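## Task

Get the glue stick standing on the desk, resting on either of its ends, then open the gripper and pull the hand away. If it topples or ends up leaning, the task fails, and it only counts if it stays upright with no part of the robot holding it.

## Robot and tools

ROBOT. A wheeled base carries a lifting column with a head (two cameras) and two six-joint arms, left and right, each with a two-finger gripper. Shoulder height S = 0.90 m + column_m. Folded, the robot is 0.73 m long, 0.62 m wide, and its front sits 0.40 m ahead of the column. The base cannot drive sideways. Loose objects may occasionally get nudged by something.

FRAMES. Base frame: origin on the floor under the column, between the drive wheels; x forward, y left, z up. left_hand and right_hand are reported in this frame as the point where the fingers meet (tips 8 mm further); the hand's z axis runs along the fingers (quat_wxyz maps (0, 0, 1) onto it), its y axis along the opening. Odometry frame = base frame at scene start.

execute_actions. Argument "actions": a list holding one action object, or empty (then it only reports state and images). An action may contain:
- "base": exactly one of {"translate_m": d}, a relative drive of d metres from where the base is, forward positive, -3 to 3; or {"rotate_rad": d}, a relative turn in place, left/counter-clockwise positive, -3.2 to 3.2.
- "joints": absolute targets, keyed by name: column_m 0 to 0.8; head_tilt_rad -0.61 to 1.308 (0 level, positive down); left_joint1_rad..left_joint6_rad and right_joint1_rad..right_joint6_rad with ranges joint1 -2.879 to 2.879, joint2 0 to 3.141, joint3 0 to 3.019, joint4 -1.692 to 1.57, joint5 -1.57 to 1.57 (positive swings hand to robot's right), joint6 -2.094 to 2.094 (positive rolls clockwise viewed from behind); left_gripper_m and right_gripper_m 0 to 0.093, the fingertip gap in metres. Omitted joints keep pursuing earlier targets.
- "speeds": caps for this action only: translate_m 0.05 to 0.8 m/s, rotate_rad 0.1 to 1 rad/s (defaults are the maximums). Arms ignore it. A base move needing over 8.667 s is refused.
An unknown key or out-of-range number rejects the whole call. "cameras" picks images: cam_head_left, cam_head_right, cam_left_wrist, cam_right_wrist, nav_camera, or all (default); [] gives none. A single action can last at most 15 s.

wait: "seconds" 0 to 10; commands nothing, returns state and images.
zoom_image: "camera" plus "region" [x0, y0, x1, y1] in that camera's pixels from the top-left, at most 504 by 504, on the latest full image.
finished_scene: "scene" is the current scene number; irreversible, it reports success and gives the next task. Only call it once the object stands alone and the hand is clear.

ARM GEOMETRY. With joint1 at -1.57 (left) or 1.57 (right) and joints 5, 6 at 0, the arm lies in a forward vertical plane 0.23 m beside the column. Let a = j2 - 0.35, b = 1.05 + j2 - j3, c = b - j4 (c = 1.57 means fingers straight down). Hand point: ahead = 0.12 + 0.39 sin a + 0.38 cos b + 0.25 cos c; height = S + 0.39 cos a - 0.38 sin b - 0.25 sin c. Example: j2, j3, j4 = 0.93, 0.78, 0.14 gives 0.60 m ahead, 0.25 m below S. Reality tends to sit lower and nearer the column by up to 5 cm (more under load); trust the reported hand position. Reach is about 1 m from the shoulder; arm alone goes down to 0.99 m below S. Below 0.4 m height the housing blocks hands closer than 0.45 m. Don't move arms while column_m is under 0.3.

FINE MOTION. Targets within about 0.03 rad of the current reading (0.08 for joints 2 and 3) may not move at all despite "done". For gentle contact, step about 0.05 rad per call from your previous target.

GRIPPER. Fingers 7 cm long; outer span is 1 cm wider than the opening at the tips, 5 cm at the base. Hand body 10 x 7 cm; wrist camera sticks out 11 cm on one side. To grasp, command an opening smaller than the object; "off_target" is expected. A reading staying 0.002 m or more above target means something is held. A gripper can hold roughly 2 to 6 kg; light items are fine even with fingers only 0.35 rad below horizontal.

RESULT LINES. base_status / joint_status: done, off_target, contact_stop (column and base only), time_out, not_followed, limit_stop_at_motor_heat. "joint command not followed" with a "cause:" line means a safety check refused arm targets (near the other arm, the body, or an obstacle); back each moved joint off at least 0.05 rad, or move the other arm. A blocked arm keeps pushing; to relax it, send its reported positions back as targets. on_its_own lists uncommanded behaviour; "held at" is a held target. joint_positions, left_hand, right_hand, base_odometry (wheel-based, slip counts), turned_by_wheels vs turned_by_imu (a gap over ~4 % and at least 0.05 rad means collision or slip), base_tilt in degrees, motor_effort for left_wheel and right_wheel in percent with bracketed peak, wheel_motors_off (1 = wheels disabled after ~3 s of hard pushing, for 2 s), joint torques, Motor temperatures per arm.

COLUMN. Lowering stops with contact_stop when an arm's load changes (hand or held item touching down, or something lifted away); afterward it won't go down again until raised 0.2 m. It may overshoot 0.15 to 0.2 m after touching.

BASE. It stops only on a wheel stall; then back up 0.05 m before turning. A desk top between 0.30 m high and 0.26 m below S can slide over the housing and strike the column.

AVOID. Never let the arms collide or press each other. Avoid sustained hard pushing (heats motors; at 100 °C the arm goes limp and drops its load; MOTOR HOT warns from 85 °C). Don't drop, slam or knock objects over; release gently, then withdraw.

Each tool is called after "Request:" as name(argument=value, ...) on one line, values as JSON.

## Session

Request:
execute_actions(actions=[])

Scene clock: 0.00 s.
Joint torques (N m, as the arm reports them, + toward a larger angle): no reading
Motor temperatures (°C, as the motors report them): left_arm=[23 21 24 21 21 21] | right_arm=[23 24 24 21 21 21]
base_odometry: x=+0.000 y=+0.000 heading=+0.000 (m, m, rad; odometry frame)
turned_by_wheels: +0.000 (rad since the last result)
turned_by_imu: +0.000 (rad since the last result)
base_tilt: forward=-0.3 right=+0.1 (deg)
base_status: not commanded
joint_positions: column_m=+0.553 head_tilt_rad=+0.894 left_joint1_rad=-1.563 left_joint2_rad=+0.896 left_joint3_rad=+0.409 left_joint4_rad=-0.954 left_joint5_rad=-0.050 left_joint6_rad=+0.027 left_gripper_m=+0.095 right_joint1_rad=+1.555 right_joint2_rad=+0.888 right_joint3_rad=+0.430 right_joint4_rad=-0.952 right_joint5_rad=-0.002 right_joint6_rad=-0.044 right_gripper_m=+0.094
joint_status: not commanded
wheel_motors_off: 0
motor_effort: left_wheel=+1 right_wheel=+0 (%)
left_hand: x=+0.1442 y=+0.2348 z=+1.2520 quat_wxyz=(+0.443, -0.020, -0.896, -0.019) (m; base frame)
right_hand: x=+0.1571 y=-0.2286 z=+1.2482 quat_wxyz=(+0.429, +0.013, -0.903, -0.006) (m; base frame)
pictures: cam_head_left, cam_head_right, cam_left_wrist, cam_right_wrist, nav_camera
Images, in order (width x height): cam_head_left 896x504, cam_head_right 896x504, cam_left_wrist 504x504, cam_right_wrist 504x504, nav_camera 896x504.

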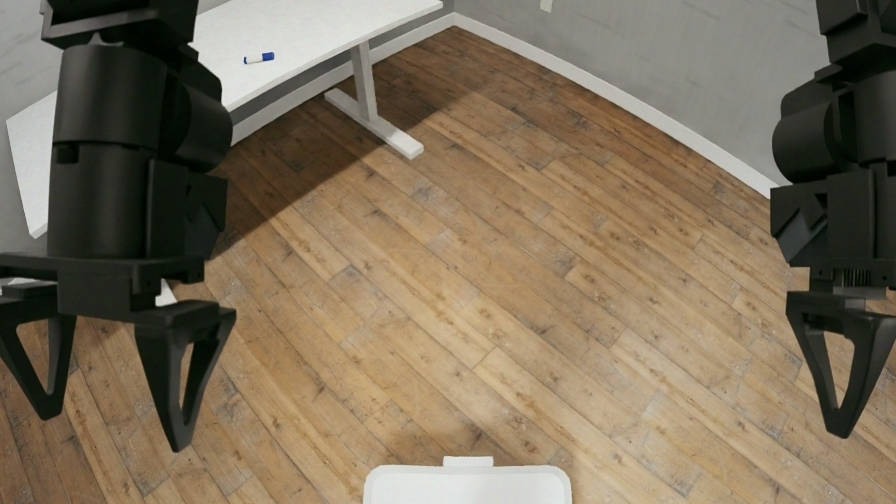

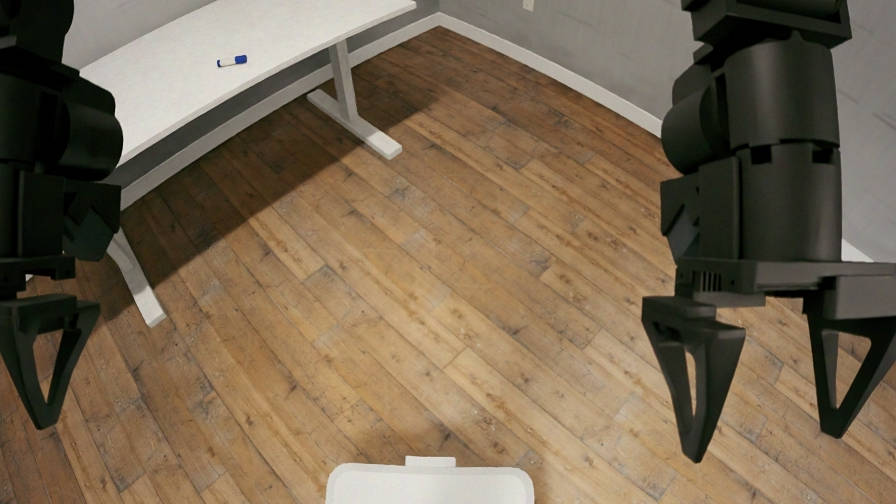

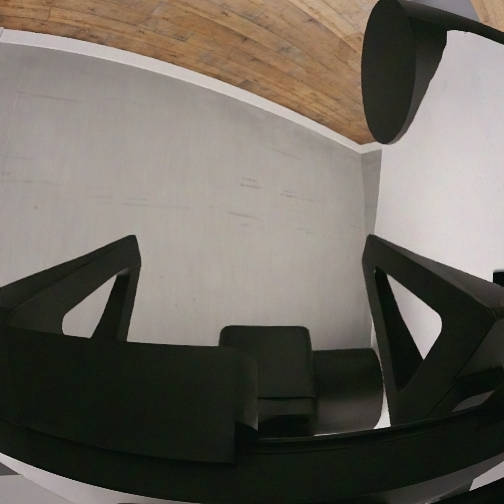

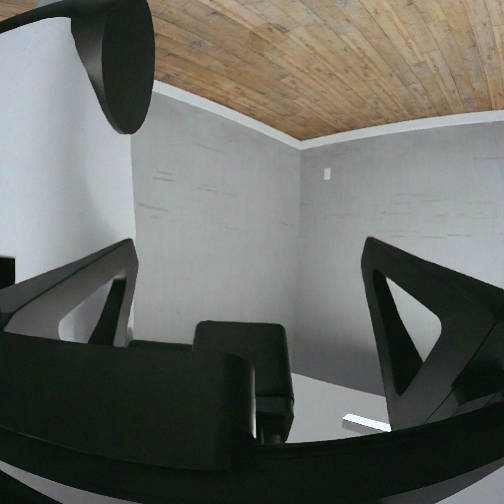

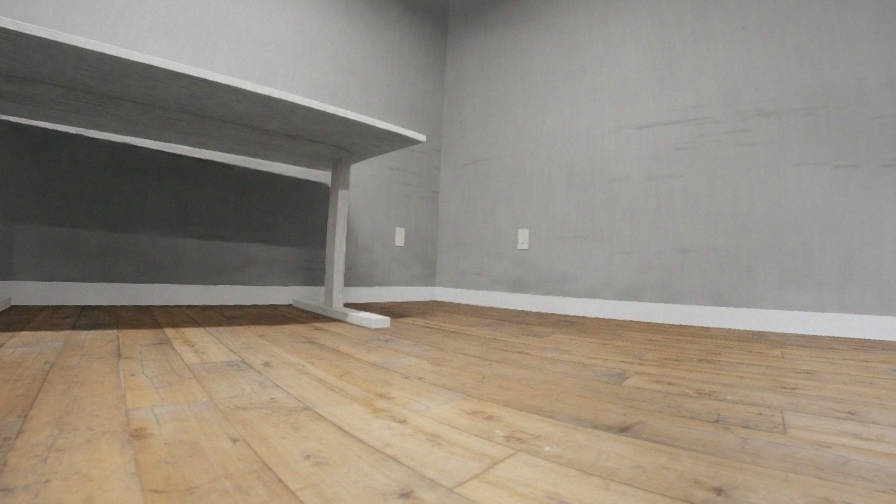

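Request:
execute_actions(actions=[{"base":{"rotate_rad":0.6},"joints":{"right_joint1_rad":1.57,"right_joint2_rad":1.85,"right_joint3_rad":1.7,"right_joint4_rad":-0.37,"right_joint5_rad":0,"right_joint6_rad":0,"column_m":0.6,"head_tilt_rad":0.75}}], cameras=["cam_head_left","cam_head_right","nav_camera"])

Scene clock: 25.13 s.
Joint torques (N m, as the arm reports them, + toward a larger angle): left_arm=[ 1.05 -6.73 -0.95 -1.39  0.   -0.01] | right_arm=[  0.52 -17.69   2.54   0.77   0.13   0.07]
Motor temperatures (°C, as the motors report them): left_arm=[23 21 24 21 21 21] | right_arm=[23 24 24 21 21 21]
base_odometry: x=+0.000 y=+0.000 heading=+0.600 (m, m, rad; odometry frame)
turned_by_wheels: +0.600 (rad since the last result)
turned_by_imu: +0.590 (rad since the last result)
base_tilt: forward=+0.0 right=+0.2 (deg)
base_status: done
joint_positions: column_m=+0.600 head_tilt_rad=+0.766 left_joint1_rad=-1.563 left_joint2_rad=+0.896 left_joint3_rad=+0.409 left_joint4_rad=-0.954 left_joint5_rad=-0.050 left_joint6_rad=+0.027 left_gripper_m=+0.095 right_joint1_rad=+1.574 right_joint2_rad=+1.846 right_joint3_rad=+1.701 right_joint4_rad=-0.374 right_joint5_rad=-0.002 right_joint6_rad=-0.008 right_gripper_m=+0.094
joint_status: all done
wheel_motors_off: 0
motor_effort: left_wheel=+0(25) right_wheel=+0(34) (%)
left_hand: x=+0.1442 y=+0.2348 z=+1.2993 quat_wxyz=(+0.443, -0.020, -0.896, -0.019) (m; base frame)
right_hand: x=+0.6501 y=-0.2228 z=+0.9287 quat_wxyz=(-0.003, +0.005, -1.000, -0.002) (m; base frame)
pictures: cam_head_left, cam_head_right, nav_camera
camera_calibration (this result's frames):
cam_head_left: T_world_to_cam=[[0.00753783, -0.99993, -0.00911625, 0.055328], [-0.738666, 0.000577109, -0.674072, 1.10952], [0.67403, 0.0118149, -0.73861, 1.05716], [0, 0, 0, 1]] pos_world=[0.10659, 0.0421935, 1.52923]
cam_head_right: T_world_to_cam=[[0.0253348, -0.999679, -0.00033107, -0.0567339], [-0.745966, -0.0186845, -0.665721, 1.10062], [0.665502, 0.0171129, -0.7462, 1.06618], [0, 0, 0, 1]] pos_world=[0.112919, -0.0543966, 1.52827]
Images, in order (width x height): cam_head_left 896x504, cam_head_right 896x504, nav_camera 896x504.

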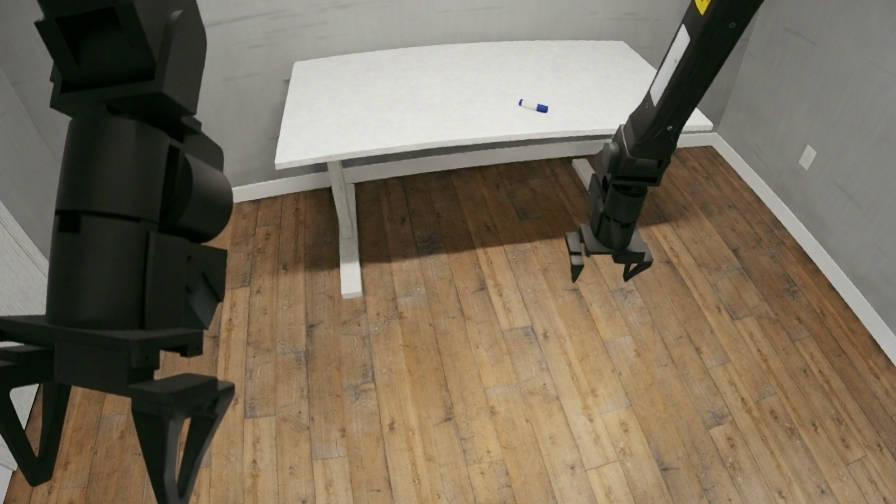

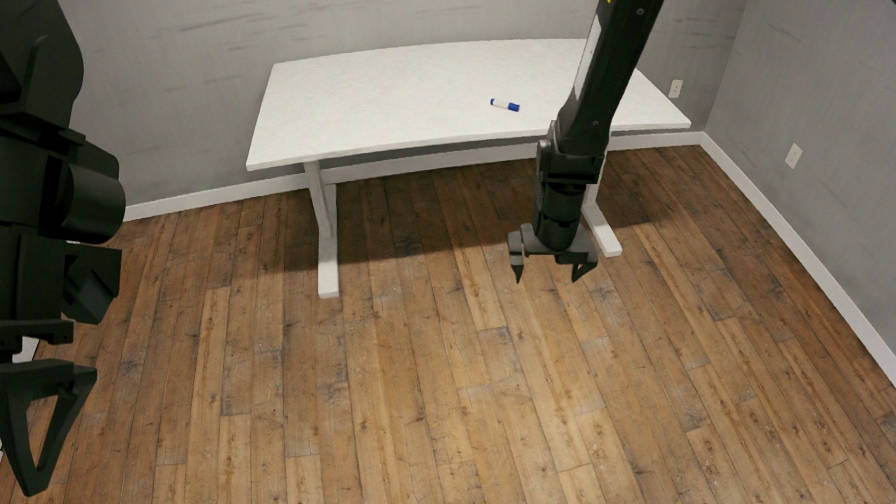

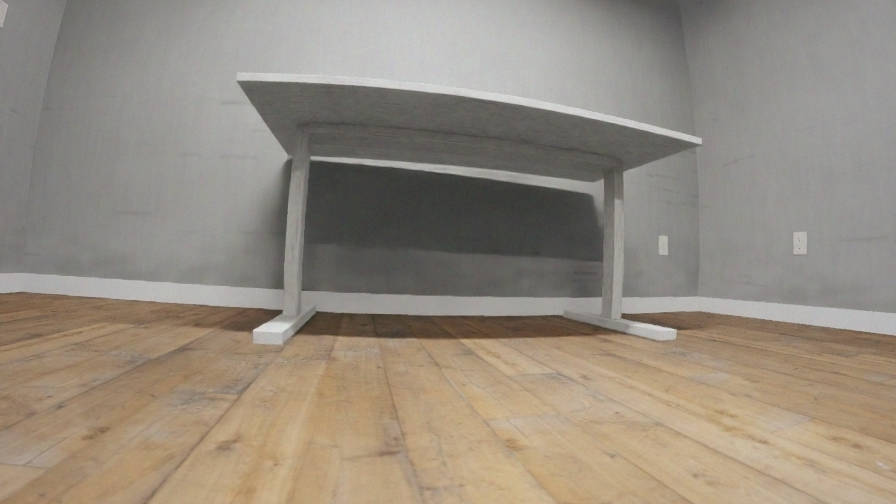

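Request:
execute_actions(actions=[{"base":{"translate_m":0.87},"joints":{"right_joint6_rad":-1.08,"column_m":0.56,"head_tilt_rad":0.95}}], cameras=["cam_head_left","cam_head_right","cam_right_wrist"])

Scene clock: 35.20 s.
Joint torques (N m, as the arm reports them, + toward a larger angle): left_arm=[ 1.04 -6.76 -1.1  -1.38  0.   -0.01] | right_arm=[  0.5  -17.78   2.94   0.74   0.01  -0.14]
Motor temperatures (°C, as the motors report them): left_arm=[23 22 24 21 21 21] | right_arm=[23 25 24 21 21 21]
base_odometry: x=+0.718 y=+0.491 heading=+0.600 (m, m, rad; odometry frame)
turned_by_wheels: +0.000 (rad since the last result)
turned_by_imu: +0.000 (rad since the last result)
base_tilt: forward=-0.2 right=+0.2 (deg)
base_status: done
joint_positions: column_m=+0.560 head_tilt_rad=+0.951 left_joint1_rad=-1.563 left_joint2_rad=+0.896 left_joint3_rad=+0.411 left_joint4_rad=-0.954 left_joint5_rad=-0.050 left_joint6_rad=+0.027 left_gripper_m=+0.095 right_joint1_rad=+1.574 right_joint2_rad=+1.846 right_joint3_rad=+1.700 right_joint4_rad=-0.374 right_joint5_rad=-0.002 right_joint6_rad=-1.071 right_gripper_m=+0.094
joint_status: all done
wheel_motors_off: 0
motor_effort: left_wheel=+1(42) right_wheel=+0(43) (%)
left_hand: x=+0.1452 y=+0.2348 z=+1.2590 quat_wxyz=(+0.442, -0.020, -0.897, -0.019) (m; base frame)
right_hand: x=+0.6494 y=-0.2228 z=+0.8886 quat_wxyz=(-0.003, +0.511, -0.860, -0.001) (m; base frame)
pictures: cam_head_left, cam_head_right, cam_right_wrist
camera_calibration (this result's frames):
cam_head_left: T_world_to_cam=[[0.00573224, -0.99993, -0.0103473, 0.0569578], [-0.850058, 0.000577109, -0.526689, 0.86034], [0.526658, 0.0118149, -0.849995, 1.20727], [0, 0, 0, 1]] pos_world=[0.0951958, 0.0421935, 1.47989]
cam_head_right: T_world_to_cam=[[0.0248416, -0.999679, -0.00498583, -0.0495261], [-0.855698, -0.0186845, -0.517138, 0.849831], [0.516879, 0.0171129, -0.855887, 1.21342], [0, 0, 0, 1]] pos_world=[0.101239, -0.0543966, 1.47778]
cam_right_wrist: T_world_to_cam=[[0.883542, -0.467928, 0.019924, -0.702211], [-0.388274, -0.708022, 0.589872, -0.429797], [-0.261911, -0.528912, -0.807251, 0.890348], [0, 0, 0, 1]] pos_world=[0.686746, -0.161974, 0.98625]
Images, in order (width x height): cam_head_left 896x504, cam_head_right 896x504, cam_right_wrist 504x504.

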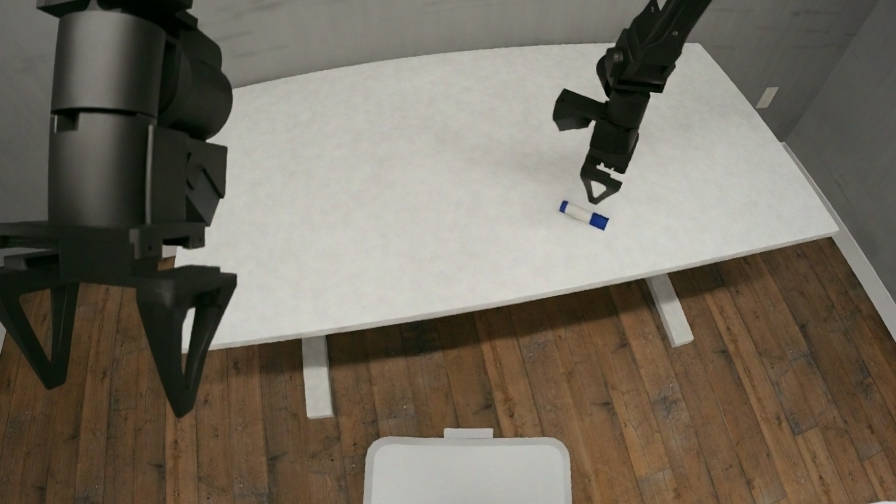

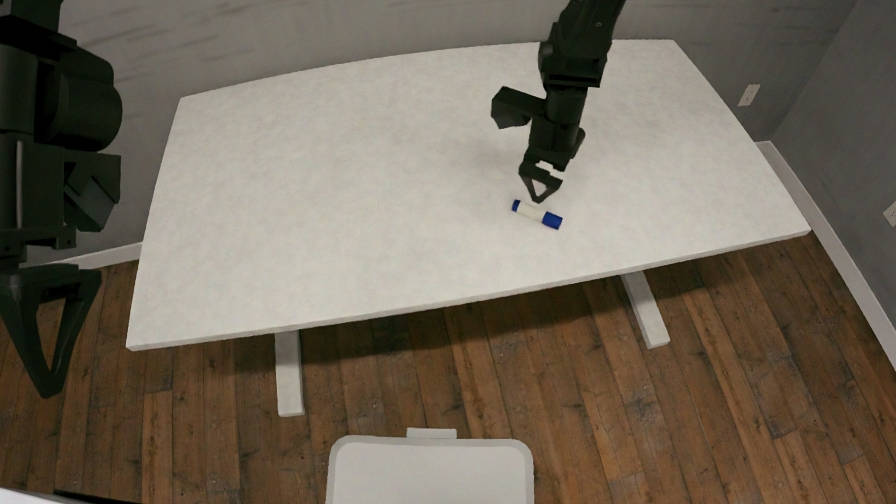

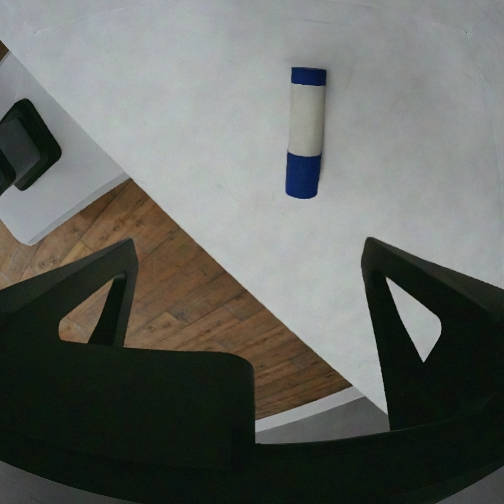

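Request:
execute_actions(actions=[{"base":{"translate_m":0.05},"joints":{"column_m":0.47,"right_gripper_m":0.07}}], cameras=["cam_head_left","cam_right_wrist"])

Scene clock: 43.47 s.
Joint torques (N m, as the arm reports them, + toward a larger angle): left_arm=[ 0.99 -6.9  -1.01 -1.41  0.   -0.01] | right_arm=[  0.4  -18.04   3.13   0.7    0.03  -0.11]
Motor temperatures (°C, as the motors report them): left_arm=[23 22 24 21 21 21] | right_arm=[23 26 24 21 21 21]
base_odometry: x=+0.759 y=+0.519 heading=+0.600 (m, m, rad; odometry frame)
turned_by_wheels: +0.000 (rad since the last result)
turned_by_imu: +0.002 (rad since the last result)
base_tilt: forward=+0.0 right=+0.1 (deg)
base_status: done
joint_positions: column_m=+0.470 head_tilt_rad=+0.951 left_joint1_rad=-1.563 left_joint2_rad=+0.896 left_joint3_rad=+0.411 left_joint4_rad=-0.954 left_joint5_rad=-0.050 left_joint6_rad=+0.027 left_gripper_m=+0.095 right_joint1_rad=+1.574 right_joint2_rad=+1.846 right_joint3_rad=+1.699 right_joint4_rad=-0.374 right_joint5_rad=-0.002 right_joint6_rad=-1.071 right_gripper_m=+0.070
joint_status: all done
wheel_motors_off: 0
motor_effort: left_wheel=+0(27) right_wheel=+2(33) (%)
left_hand: x=+0.1448 y=+0.2348 z=+1.1692 quat_wxyz=(+0.442, -0.020, -0.896, -0.019) (m; base frame)
right_hand: x=+0.6487 y=-0.2228 z=+0.7985 quat_wxyz=(-0.002, +0.511, -0.860, -0.001) (m; base frame)
pictures: cam_head_left, cam_right_wrist
camera_calibration (this result's frames):
cam_head_left: T_world_to_cam=[[0.00573069, -0.99993, -0.0103481, 0.0560278], [-0.850136, 0.000577109, -0.526562, 0.812753], [0.526532, 0.0118149, -0.850073, 1.13088], [0, 0, 0, 1]] pos_world=[0.0951859, 0.0421935, 1.38988]
cam_right_wrist: T_world_to_cam=[[0.883565, -0.467926, 0.0189136, -0.699015], [-0.387596, -0.708022, 0.590317, -0.377671], [-0.262833, -0.528915, -0.80695, 0.817736], [0, 0, 0, 1]] pos_world=[0.68617, -0.161974, 0.896038]
Images, in order (width x height): cam_head_left 896x504, cam_right_wrist 504x504.

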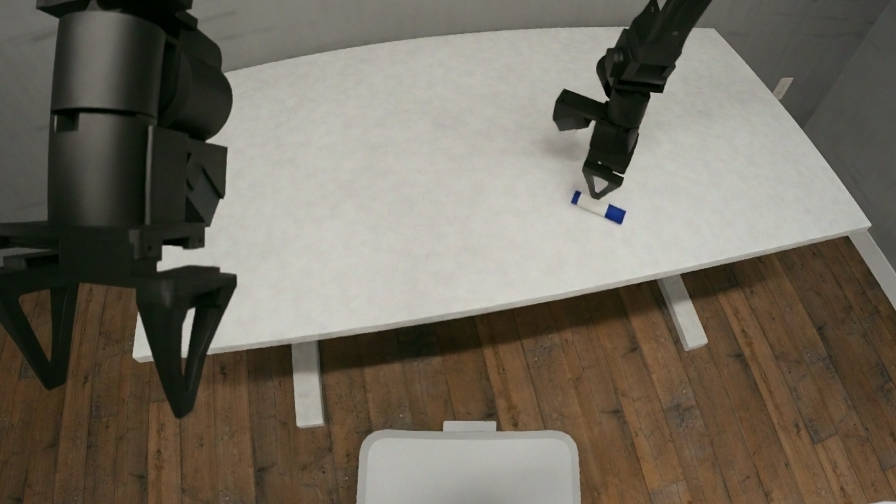

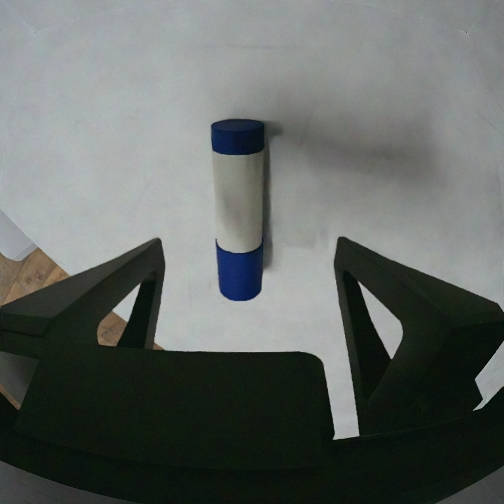

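Request:
execute_actions(actions=[{"joints":{"column_m":0.43}}], cameras=["cam_head_left","cam_right_wrist"])

Scene clock: 49.47 s.
Joint torques (N m, as the arm reports them, + toward a larger angle): left_arm=[ 1.   -6.87 -0.97 -1.41  0.   -0.01] | right_arm=[  1.24 -17.26   3.23   0.86   0.02  -0.21]
Motor temperatures (°C, as the motors report them): left_arm=[23 22 24 21 21 21] | right_arm=[23 26 24 21 21 21]
base_odometry: x=+0.759 y=+0.519 heading=+0.600 (m, m, rad; odometry frame)
turned_by_wheels: +0.000 (rad since the last result)
turned_by_imu: +0.002 (rad since the last result)
base_tilt: forward=-0.2 right=+0.1 (deg)
base_status: not commanded
joint_positions: column_m=+0.430 head_tilt_rad=+0.951 left_joint1_rad=-1.563 left_joint2_rad=+0.896 left_joint3_rad=+0.411 left_joint4_rad=-0.954 left_joint5_rad=-0.050 left_joint6_rad=+0.027 left_gripper_m=+0.095 right_joint1_rad=+1.574 right_joint2_rad=+1.846 right_joint3_rad=+1.699 right_joint4_rad=-0.374 right_joint5_rad=-0.002 right_joint6_rad=-1.071 right_gripper_m=+0.070
joint_status: all done
wheel_motors_off: 0
motor_effort: left_wheel=+0(1) right_wheel=+0(1) (%)
left_hand: x=+0.1448 y=+0.2348 z=+1.1292 quat_wxyz=(+0.442, -0.020, -0.896, -0.019) (m; base frame)
right_hand: x=+0.6487 y=-0.2228 z=+0.7585 quat_wxyz=(-0.002, +0.511, -0.860, -0.001) (m; base frame)
pictures: cam_head_left, cam_right_wrist
camera_calibration (this result's frames):
cam_head_left: T_world_to_cam=[[0.0057307, -0.99993, -0.0103481, 0.0556139], [-0.850136, 0.000577109, -0.526563, 0.791695], [0.526532, 0.0118149, -0.850073, 1.09688], [0, 0, 0, 1]] pos_world=[0.0951859, 0.0421935, 1.34988]
cam_right_wrist: T_world_to_cam=[[0.883565, -0.467926, 0.0189136, -0.698259], [-0.387596, -0.708022, 0.590317, -0.354063], [-0.262833, -0.528915, -0.80695, 0.785464], [0, 0, 0, 1]] pos_world=[0.68617, -0.161974, 0.856046]
Images, in order (width x height): cam_head_left 896x504, cam_right_wrist 504x504.

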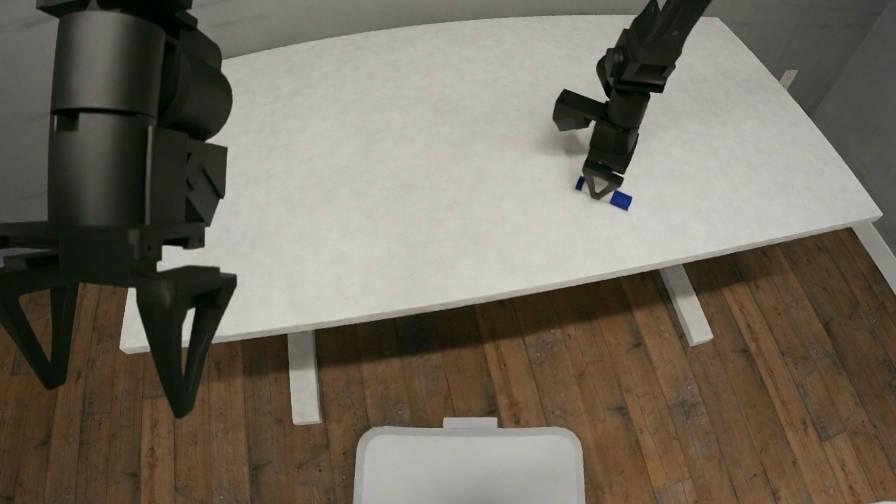

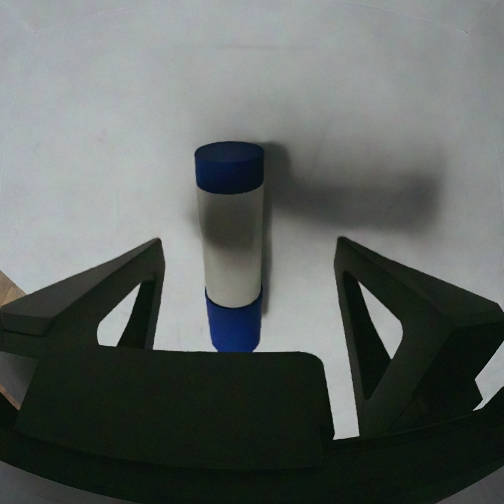

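Request:
execute_actions(actions=[{"joints":{"column_m":0.421}}], cameras=["cam_right_wrist"])

Scene clock: 52.50 s.
Joint torques (N m, as the arm reports them, + toward a larger angle): left_arm=[ 1.04 -6.86 -1.04 -1.42  0.   -0.01] | right_arm=[  0.07 -18.21   3.03   0.81  -0.02  -0.06]
Motor temperatures (°C, as the motors report them): left_arm=[23 22 24 21 21 21] | right_arm=[23 26 24 21 21 21]
base_odometry: x=+0.759 y=+0.519 heading=+0.600 (m, m, rad; odometry frame)
turned_by_wheels: +0.000 (rad since the last result)
turned_by_imu: +0.001 (rad since the last result)
base_tilt: forward=-0.2 right=+0.0 (deg)
base_status: not commanded
joint_positions: column_m=+0.421 head_tilt_rad=+0.951 left_joint1_rad=-1.563 left_joint2_rad=+0.896 left_joint3_rad=+0.411 left_joint4_rad=-0.954 left_joint5_rad=-0.050 left_joint6_rad=+0.027 left_gripper_m=+0.095 right_joint1_rad=+1.574 right_joint2_rad=+1.846 right_joint3_rad=+1.699 right_joint4_rad=-0.374 right_joint5_rad=-0.002 right_joint6_rad=-1.071 right_gripper_m=+0.070
joint_status: all done
wheel_motors_off: 0
motor_effort: left_wheel=-1(0) right_wheel=+0(2) (%)
left_hand: x=+0.1448 y=+0.2348 z=+1.1202 quat_wxyz=(+0.442, -0.020, -0.896, -0.019) (m; base frame)
right_hand: x=+0.6487 y=-0.2228 z=+0.7495 quat_wxyz=(-0.002, +0.511, -0.860, -0.001) (m; base frame)
pictures: cam_right_wrist
camera_calibration (this result's frames):
cam_right_wrist: T_world_to_cam=[[0.883565, -0.467926, 0.0189136, -0.698089], [-0.387596, -0.708022, 0.590317, -0.34876], [-0.262833, -0.528915, -0.80695, 0.778215], [0, 0, 0, 1]] pos_world=[0.68617, -0.161974, 0.847062]
Images, in order (width x height): cam_right_wrist 504x504.

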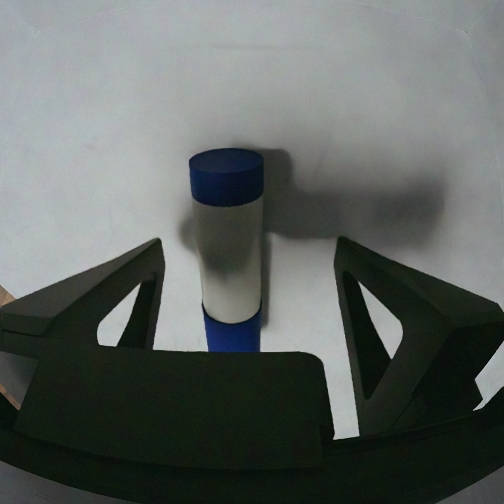

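Request:
execute_actions(actions=[{"joints":{"column_m":0.416,"right_gripper_m":0.015}}], cameras=["cam_right_wrist","cam_head_left"])

Scene clock: 55.67 s.
Joint torques (N m, as the arm reports them, + toward a larger angle): left_arm=[ 1.01 -6.87 -0.99 -1.41  0.   -0.02] | right_arm=[  0.76 -17.61   3.01   0.7    0.08  -0.09]
Motor temperatures (°C, as the motors report them): left_arm=[23 22 24 21 21 21] | right_arm=[23 26 24 21 21 21]
base_odometry: x=+0.759 y=+0.519 heading=+0.600 (m, m, rad; odometry frame)
turned_by_wheels: +0.000 (rad since the last result)
turned_by_imu: +0.001 (rad since the last result)
base_tilt: forward=-0.2 right=+0.0 (deg)
base_status: not commanded
joint_positions: column_m=+0.416 head_tilt_rad=+0.951 left_joint1_rad=-1.563 left_joint2_rad=+0.896 left_joint3_rad=+0.411 left_joint4_rad=-0.954 left_joint5_rad=-0.050 left_joint6_rad=+0.027 left_gripper_m=+0.095 right_joint1_rad=+1.574 right_joint2_rad=+1.846 right_joint3_rad=+1.699 right_joint4_rad=-0.373 right_joint5_rad=-0.001 right_joint6_rad=-1.071 right_gripper_m=+0.023
joint_status: right_gripper_m off_target (ended at +0.023, target +0.015); the others done
wheel_motors_off: 0
motor_effort: left_wheel=+1(1) right_wheel=+1(1) (%)
left_hand: x=+0.1448 y=+0.2348 z=+1.1152 quat_wxyz=(+0.442, -0.020, -0.896, -0.019) (m; base frame)
right_hand: x=+0.6488 y=-0.2229 z=+0.7445 quat_wxyz=(-0.002, +0.511, -0.860, -0.001) (m; base frame)
pictures: cam_head_left, cam_right_wrist
camera_calibration (this result's frames):
cam_head_left: T_world_to_cam=[[0.0057307, -0.99993, -0.0103481, 0.0554692], [-0.850136, 0.000577109, -0.526563, 0.78433], [0.526532, 0.0118149, -0.850073, 1.08499], [0, 0, 0, 1]] pos_world=[0.0951859, 0.0421935, 1.3359]
cam_right_wrist: T_world_to_cam=[[0.883736, -0.467583, 0.0194313, -0.698527], [-0.387554, -0.707943, 0.590439, -0.345916], [-0.262323, -0.529323, -0.806848, 0.773669], [0, 0, 0, 1]] pos_world=[0.686203, -0.161988, 0.842049]
Images, in order (width x height): cam_head_left 896x504, cam_right_wrist 504x504.

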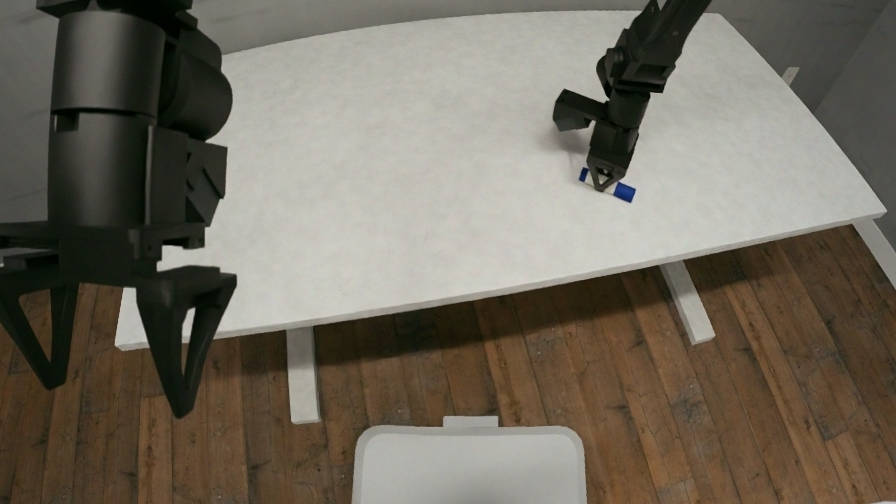

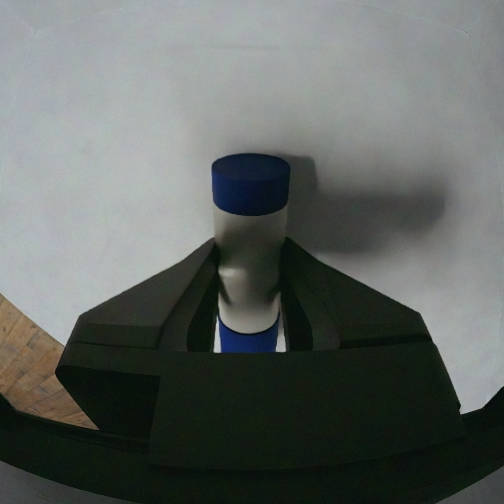

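Request:
execute_actions(actions=[{"joints":{"column_m":0.45}}], cameras=[])

Request:
execute_actions(actions=[{"base":{"translate_m":-0.15},"joints":{"right_joint4_rad":1.24,"right_joint6_rad":0.0,"head_tilt_rad":0.6}}], cameras=["cam_right_wrist","cam_head_left","cam_head_right"])

Scene clock: 62.53 s.
Joint torques (N m, as the arm reports them, + toward a larger angle): left_arm=[ 1.02 -6.86 -0.87 -1.4   0.   -0.01] | right_arm=[  0.75 -17.84   2.94   0.68   0.03  -0.11]
Motor temperatures (°C, as the motors report them): left_arm=[23 22 24 21 21 21] | right_arm=[23 26 24 21 21 21]
base_odometry: x=+0.759 y=+0.519 heading=+0.600 (m, m, rad; odometry frame)
turned_by_wheels: +0.000 (rad since the last result)
turned_by_imu: +0.002 (rad since the last result)
base_tilt: forward=-0.1 right=+0.1 (deg)
base_status: not commanded
joint_positions: column_m=+0.450 head_tilt_rad=+0.951 left_joint1_rad=-1.563 left_joint2_rad=+0.896 left_joint3_rad=+0.411 left_joint4_rad=-0.954 left_joint5_rad=-0.050 left_joint6_rad=+0.027 left_gripper_m=+0.095 right_joint1_rad=+1.574 right_joint2_rad=+1.846 right_joint3_rad=+1.699 right_joint4_rad=-0.373 right_joint5_rad=-0.001 right_joint6_rad=-1.071 right_gripper_m=+0.023
joint_status: all done
wheel_motors_off: 0
motor_effort: left_wheel=+0(1) right_wheel=+1(1) (%)
left_hand: x=+0.1448 y=+0.2348 z=+1.1491 quat_wxyz=(+0.442, -0.020, -0.896, -0.019) (m; base frame)
right_hand: x=+0.6488 y=-0.2229 z=+0.7784 quat_wxyz=(-0.002, +0.511, -0.860, -0.001) (m; base frame)
pictures: none
No camera images: the call's "cameras" was empty. Leave "cameras" out to get every camera's image.

Scene clock: 64.27 s.
Joint torques (N m, as the arm reports them, + toward a larger angle): left_arm=[ 1.03 -6.76 -0.85 -1.38  0.   -0.01] | right_arm=[ -0.24 -18.     4.85   3.23   0.08   0.12]
Motor temperatures (°C, as the motors report them): left_arm=[23 22 24 21 21 21] | right_arm=[23 26 24 21 21 21]
base_odometry: x=+0.636 y=+0.435 heading=+0.600 (m, m, rad; odometry frame)
turned_by_wheels: +0.000 (rad since the last result)
turned_by_imu: +0.001 (rad since the last result)
base_tilt: forward=-0.2 right=+0.1 (deg)
base_status: done
joint_positions: column_m=+0.450 head_tilt_rad=+0.617 left_joint1_rad=-1.563 left_joint2_rad=+0.896 left_joint3_rad=+0.408 left_joint4_rad=-0.954 left_joint5_rad=-0.050 left_joint6_rad=+0.027 left_gripper_m=+0.095 right_joint1_rad=+1.574 right_joint2_rad=+1.847 right_joint3_rad=+1.696 right_joint4_rad=+1.222 right_joint5_rad=-0.001 right_joint6_rad=-0.009 right_gripper_m=+0.023
joint_status: all done
wheel_motors_off: 0
motor_effort: left_wheel=+0(30) right_wheel=-1(34) (%)
left_hand: x=+0.1434 y=+0.2348 z=+1.1495 quat_wxyz=(+0.443, -0.020, -0.896, -0.019) (m; base frame)
right_hand: x=+0.8929 y=-0.2232 z=+1.0290 quat_wxyz=(-0.716, +0.003, -0.699, +0.001) (m; base frame)
pictures: cam_head_left, cam_head_right, cam_right_wrist
camera_calibration (this result's frames):
cam_head_left: T_world_to_cam=[[0.00880549, -0.99993, -0.00789862, 0.0521487], [-0.630624, 0.000577109, -0.776088, 1.14949], [0.776038, 0.0118149, -0.630575, 0.786138], [0, 0, 0, 1]] pos_world=[0.114366, 0.0421935, 1.38824]
cam_head_right: T_world_to_cam=[[0.0251042, -0.999679, 0.0034268, -0.062168], [-0.639082, -0.0186845, -0.768912, 1.14359], [0.768729, 0.0171129, -0.639346, 0.795649], [0, 0, 0, 1]] pos_world=[0.120767, -0.0543966, 1.38822]
cam_right_wrist: T_world_to_cam=[[-0.0161828, -0.999713, 0.0176619, -0.233278], [-0.574938, -0.00514805, -0.818181, 1.35413], [0.818037, -0.023395, -0.57469, -0.023513], [0, 0, 0, 1]] pos_world=[0.794002, -0.22679, 1.09853]
Images, in order (width x height): cam_head_left 896x504, cam_head_right 896x504, cam_right_wrist 504x504.

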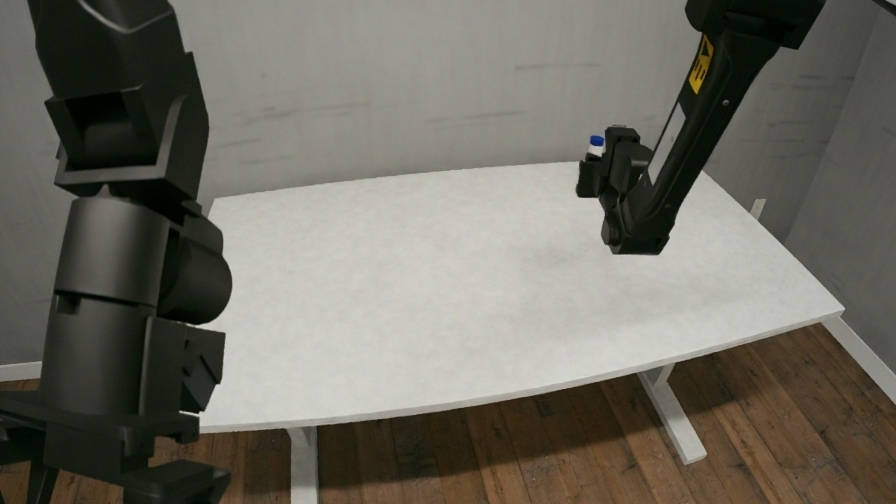

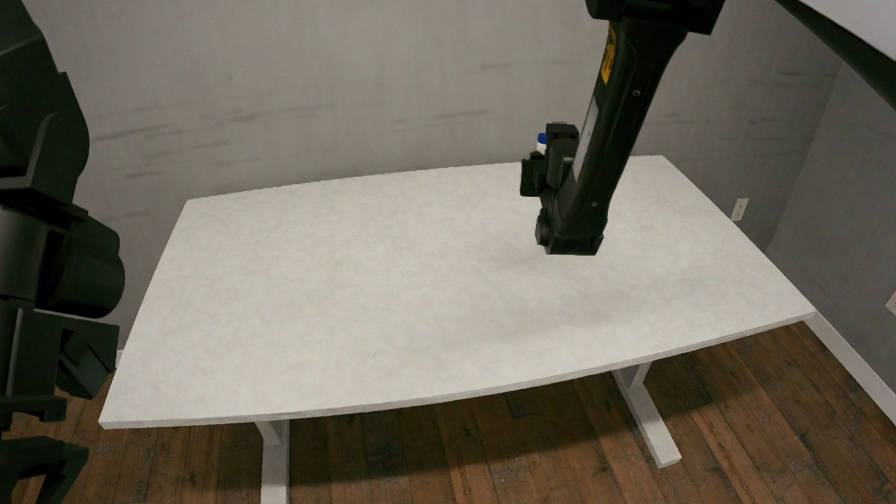

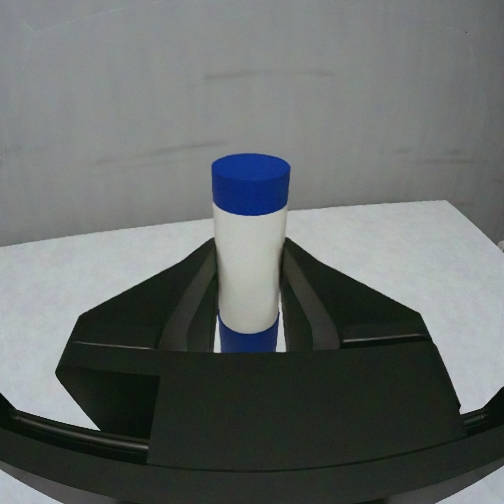

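Request:
execute_actions(actions=[{"base":{"translate_m":-0.12},"joints":{"column_m":0.26}}], cameras=["cam_right_wrist","cam_head_left","nav_camera"])

Scene clock: 70.87 s.
Joint torques (N m, as the arm reports them, + toward a larger angle): left_arm=[ 1.02 -6.67 -0.79 -1.41  0.   -0.01] | right_arm=[  0.27 -19.87   5.27   3.35   0.13   0.09]
Motor temperatures (°C, as the motors report them): left_arm=[23 22 24 21 21 21] | right_arm=[23 27 24 21 21 21]
base_odometry: x=+0.537 y=+0.367 heading=+0.600 (m, m, rad; odometry frame)
turned_by_wheels: +0.000 (rad since the last result)
turned_by_imu: +0.003 (rad since the last result)
base_tilt: forward=+0.0 right=+0.1 (deg)
base_status: done
joint_positions: column_m=+0.260 head_tilt_rad=+0.617 left_joint1_rad=-1.563 left_joint2_rad=+0.896 left_joint3_rad=+0.407 left_joint4_rad=-0.954 left_joint5_rad=-0.050 left_joint6_rad=+0.027 left_gripper_m=+0.095 right_joint1_rad=+1.574 right_joint2_rad=+1.847 right_joint3_rad=+1.695 right_joint4_rad=+1.222 right_joint5_rad=-0.001 right_joint6_rad=-0.009 right_gripper_m=+0.023
joint_status: all done
wheel_motors_off: 0
motor_effort: left_wheel=+0(26) right_wheel=-1(35) (%)
left_hand: x=+0.1428 y=+0.2348 z=+0.9599 quat_wxyz=(+0.444, -0.020, -0.896, -0.019) (m; base frame)
right_hand: x=+0.8922 y=-0.2232 z=+0.8384 quat_wxyz=(-0.715, +0.003, -0.699, +0.001) (m; base frame)
pictures: cam_head_left, cam_right_wrist, nav_camera
camera_calibration (this result's frames):
cam_head_left: T_world_to_cam=[[0.00881079, -0.99993, -0.00789271, 0.0506411], [-0.630103, 0.000577109, -0.776511, 1.00261], [0.776461, 0.0118149, -0.630054, 0.66572], [0, 0, 0, 1]] pos_world=[0.114398, 0.0421935, 1.19838]
cam_right_wrist: T_world_to_cam=[[-0.0161441, -0.999713, 0.0176957, -0.229984], [-0.576497, -0.00515327, -0.817083, 1.19824], [0.81694, -0.0233926, -0.576249, -0.130235], [0, 0, 0, 1]] pos_world=[0.793466, -0.226789, 0.908087]
Images, in order (width x height): cam_head_left 896x504, cam_right_wrist 504x504, nav_camera 896x504.

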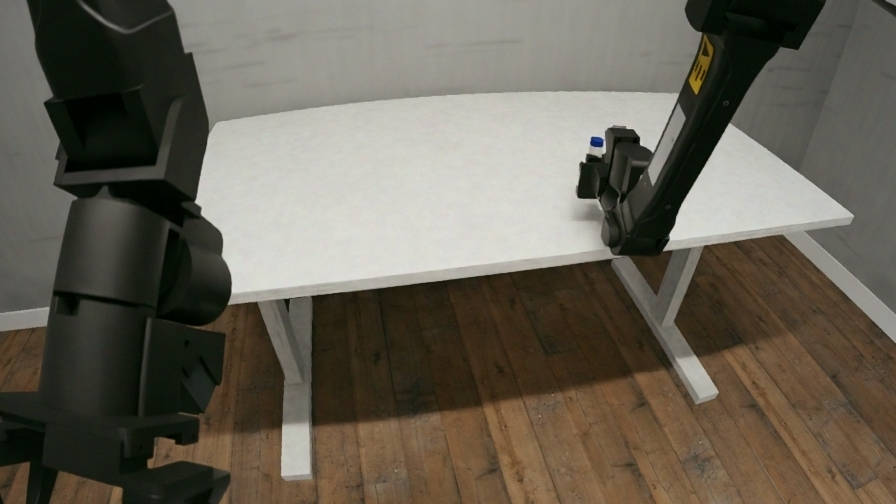

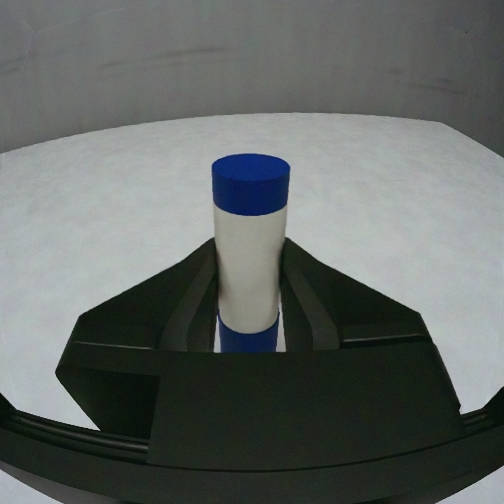

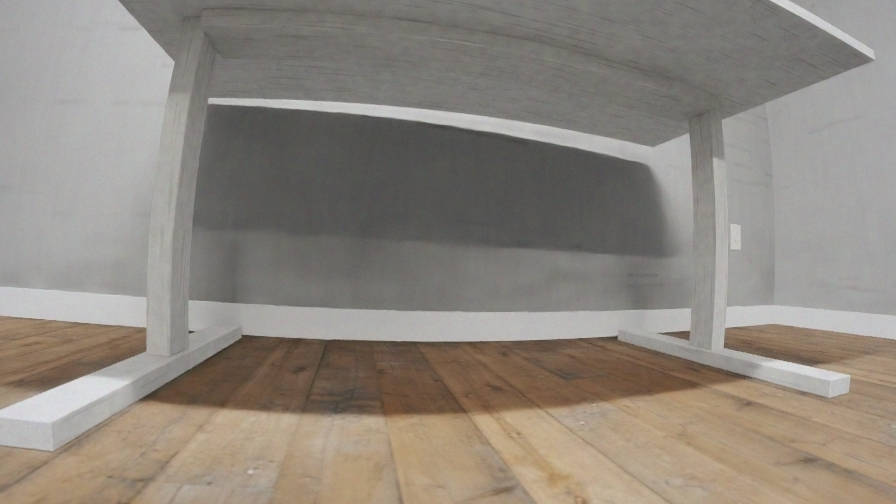

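Request:
execute_actions(actions=[{"joints":{"column_m":0.24}}], cameras=["cam_right_wrist","cam_head_left"])

Scene clock: 75.70 s.
Joint torques (N m, as the arm reports them, + toward a larger angle): left_arm=[ 0.99 -6.84 -0.76 -1.43  0.   -0.01] | right_arm=[  0.04 -19.86   5.22   3.14   0.07   0.11]
Motor temperatures (°C, as the motors report them): left_arm=[23 22 24 21 21 21] | right_arm=[23 27 24 21 21 21]
base_odometry: x=+0.537 y=+0.367 heading=+0.600 (m, m, rad; odometry frame)
turned_by_wheels: +0.000 (rad since the last result)
turned_by_imu: +0.002 (rad since the last result)
base_tilt: forward=-0.1 right=+0.2 (deg)
base_status: not commanded
joint_positions: column_m=+0.240 head_tilt_rad=+0.617 left_joint1_rad=-1.563 left_joint2_rad=+0.896 left_joint3_rad=+0.407 left_joint4_rad=-0.954 left_joint5_rad=-0.050 left_joint6_rad=+0.027 left_gripper_m=+0.095 right_joint1_rad=+1.574 right_joint2_rad=+1.847 right_joint3_rad=+1.695 right_joint4_rad=+1.222 right_joint5_rad=-0.001 right_joint6_rad=-0.009 right_gripper_m=+0.023
joint_status: all done
wheel_motors_off: 0
motor_effort: left_wheel=+0(0) right_wheel=-1(0) (%)
left_hand: x=+0.1428 y=+0.2348 z=+0.9398 quat_wxyz=(+0.444, -0.020, -0.896, -0.019) (m; base frame)
right_hand: x=+0.8922 y=-0.2232 z=+0.8184 quat_wxyz=(-0.715, +0.003, -0.699, +0.001) (m; base frame)
pictures: cam_head_left, cam_right_wrist
camera_calibration (this result's frames):
cam_head_left: T_world_to_cam=[[0.00881079, -0.99993, -0.00789271, 0.0504832], [-0.630103, 0.000577109, -0.776511, 0.987075], [0.776461, 0.0118149, -0.630054, 0.653113], [0, 0, 0, 1]] pos_world=[0.114398, 0.0421935, 1.17837]
cam_right_wrist: T_world_to_cam=[[-0.0161441, -0.999713, 0.0176957, -0.229629], [-0.576497, -0.00515327, -0.817083, 1.18189], [0.81694, -0.0233926, -0.576249, -0.141766], [0, 0, 0, 1]] pos_world=[0.793466, -0.226789, 0.888076]
Images, in order (width x height): cam_head_left 896x504, cam_right_wrist 504x504.

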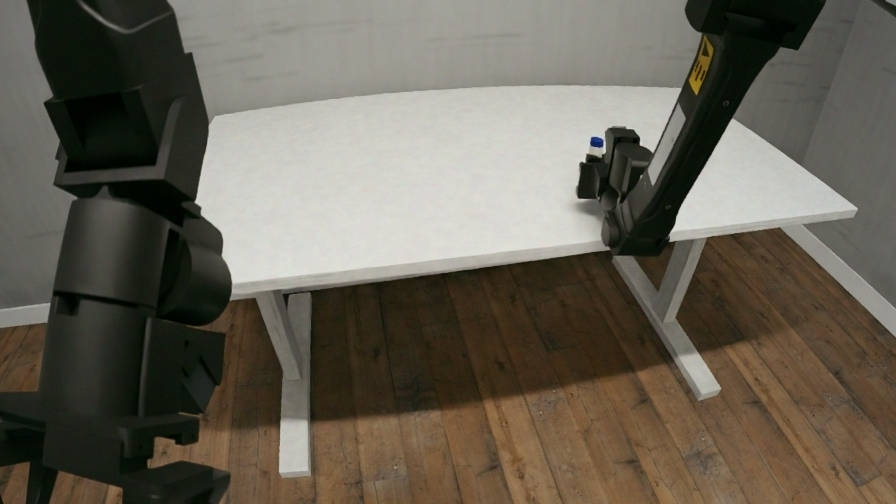

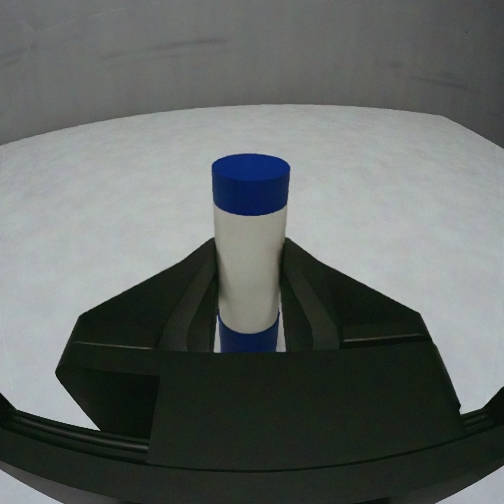

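Request:
execute_actions(actions=[{"joints":{"column_m":0.231}}], cameras=["cam_right_wrist"])

Scene clock: 79.27 s.
Joint torques (N m, as the arm reports them, + toward a larger angle): left_arm=[ 1.   -6.82 -0.8  -1.42  0.   -0.01] | right_arm=[  0.64 -19.57   5.12   3.01   0.11   0.1 ]
Motor temperatures (°C, as the motors report them): left_arm=[23 22 24 21 21 21] | right_arm=[23 27 25 21 21 21]
base_odometry: x=+0.537 y=+0.367 heading=+0.600 (m, m, rad; odometry frame)
turned_by_wheels: +0.000 (rad since the last result)
turned_by_imu: +0.001 (rad since the last result)
base_tilt: forward=-0.1 right=+0.0 (deg)
base_status: not commanded
joint_positions: column_m=+0.231 head_tilt_rad=+0.617 left_joint1_rad=-1.563 left_joint2_rad=+0.896 left_joint3_rad=+0.407 left_joint4_rad=-0.954 left_joint5_rad=-0.050 left_joint6_rad=+0.027 left_gripper_m=+0.095 right_joint1_rad=+1.574 right_joint2_rad=+1.847 right_joint3_rad=+1.695 right_joint4_rad=+1.222 right_joint5_rad=-0.001 right_joint6_rad=-0.009 right_gripper_m=+0.023
joint_status: all done
wheel_motors_off: 0
motor_effort: left_wheel=+0(0) right_wheel=+0(1) (%)
left_hand: x=+0.1428 y=+0.2348 z=+0.9309 quat_wxyz=(+0.444, -0.020, -0.896, -0.019) (m; base frame)
right_hand: x=+0.8922 y=-0.2232 z=+0.8094 quat_wxyz=(-0.715, +0.003, -0.699, +0.001) (m; base frame)
pictures: cam_right_wrist
camera_calibration (this result's frames):
cam_right_wrist: T_world_to_cam=[[-0.0161441, -0.999713, 0.0176957, -0.229471], [-0.576497, -0.00515327, -0.817083, 1.17457], [0.81694, -0.0233926, -0.576249, -0.146932], [0, 0, 0, 1]] pos_world=[0.793466, -0.226789, 0.879111]
Images, in order (width x height): cam_right_wrist 504x504.

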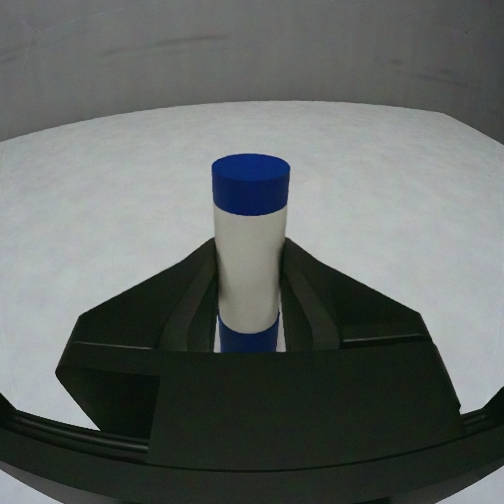

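Request:
execute_actions(actions=[{"joints":{"column_m":0.223}}], cameras=["cam_right_wrist"])

Scene clock: 81.03 s.
Joint torques (N m, as the arm reports them, + toward a larger angle): left_arm=[ 1.02 -6.79 -0.76 -1.42  0.   -0.01] | right_arm=[  0.69 -19.87   5.01   2.6    0.07   0.16]
Motor temperatures (°C, as the motors report them): left_arm=[23 22 24 21 21 21] | right_arm=[23 27 25 21 21 21]
base_odometry: x=+0.537 y=+0.367 heading=+0.600 (m, m, rad; odometry frame)
turned_by_wheels: +0.000 (rad since the last result)
turned_by_imu: +0.001 (rad since the last result)
base_tilt: forward=-0.1 right=-0.1 (deg)
base_status: not commanded
joint_positions: column_m=+0.223 head_tilt_rad=+0.617 left_joint1_rad=-1.563 left_joint2_rad=+0.896 left_joint3_rad=+0.407 left_joint4_rad=-0.954 left_joint5_rad=-0.050 left_joint6_rad=+0.027 left_gripper_m=+0.095 right_joint1_rad=+1.574 right_joint2_rad=+1.847 right_joint3_rad=+1.695 right_joint4_rad=+1.233 right_joint5_rad=-0.001 right_joint6_rad=-0.009 right_gripper_m=+0.023
joint_status: all done
wheel_motors_off: 0
motor_effort: left_wheel=+0(0) right_wheel=+1(1) (%)
left_hand: x=+0.1428 y=+0.2348 z=+0.9229 quat_wxyz=(+0.444, -0.020, -0.896, -0.019) (m; base frame)
right_hand: x=+0.8921 y=-0.2232 z=+0.8043 quat_wxyz=(-0.719, +0.003, -0.695, +0.002) (m; base frame)
pictures: cam_right_wrist
camera_calibration (this result's frames):
cam_right_wrist: T_world_to_cam=[[-0.016383, -0.999713, 0.0174855, -0.229007], [-0.566795, -0.00512095, -0.823843, 1.16714], [0.823696, -0.0234077, -0.566548, -0.163646], [0, 0, 0, 1]] pos_world=[0.79257, -0.226795, 0.872828]
Images, in order (width x height): cam_right_wrist 504x504.

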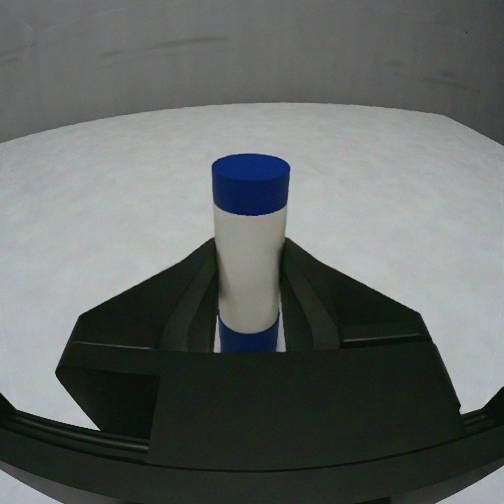

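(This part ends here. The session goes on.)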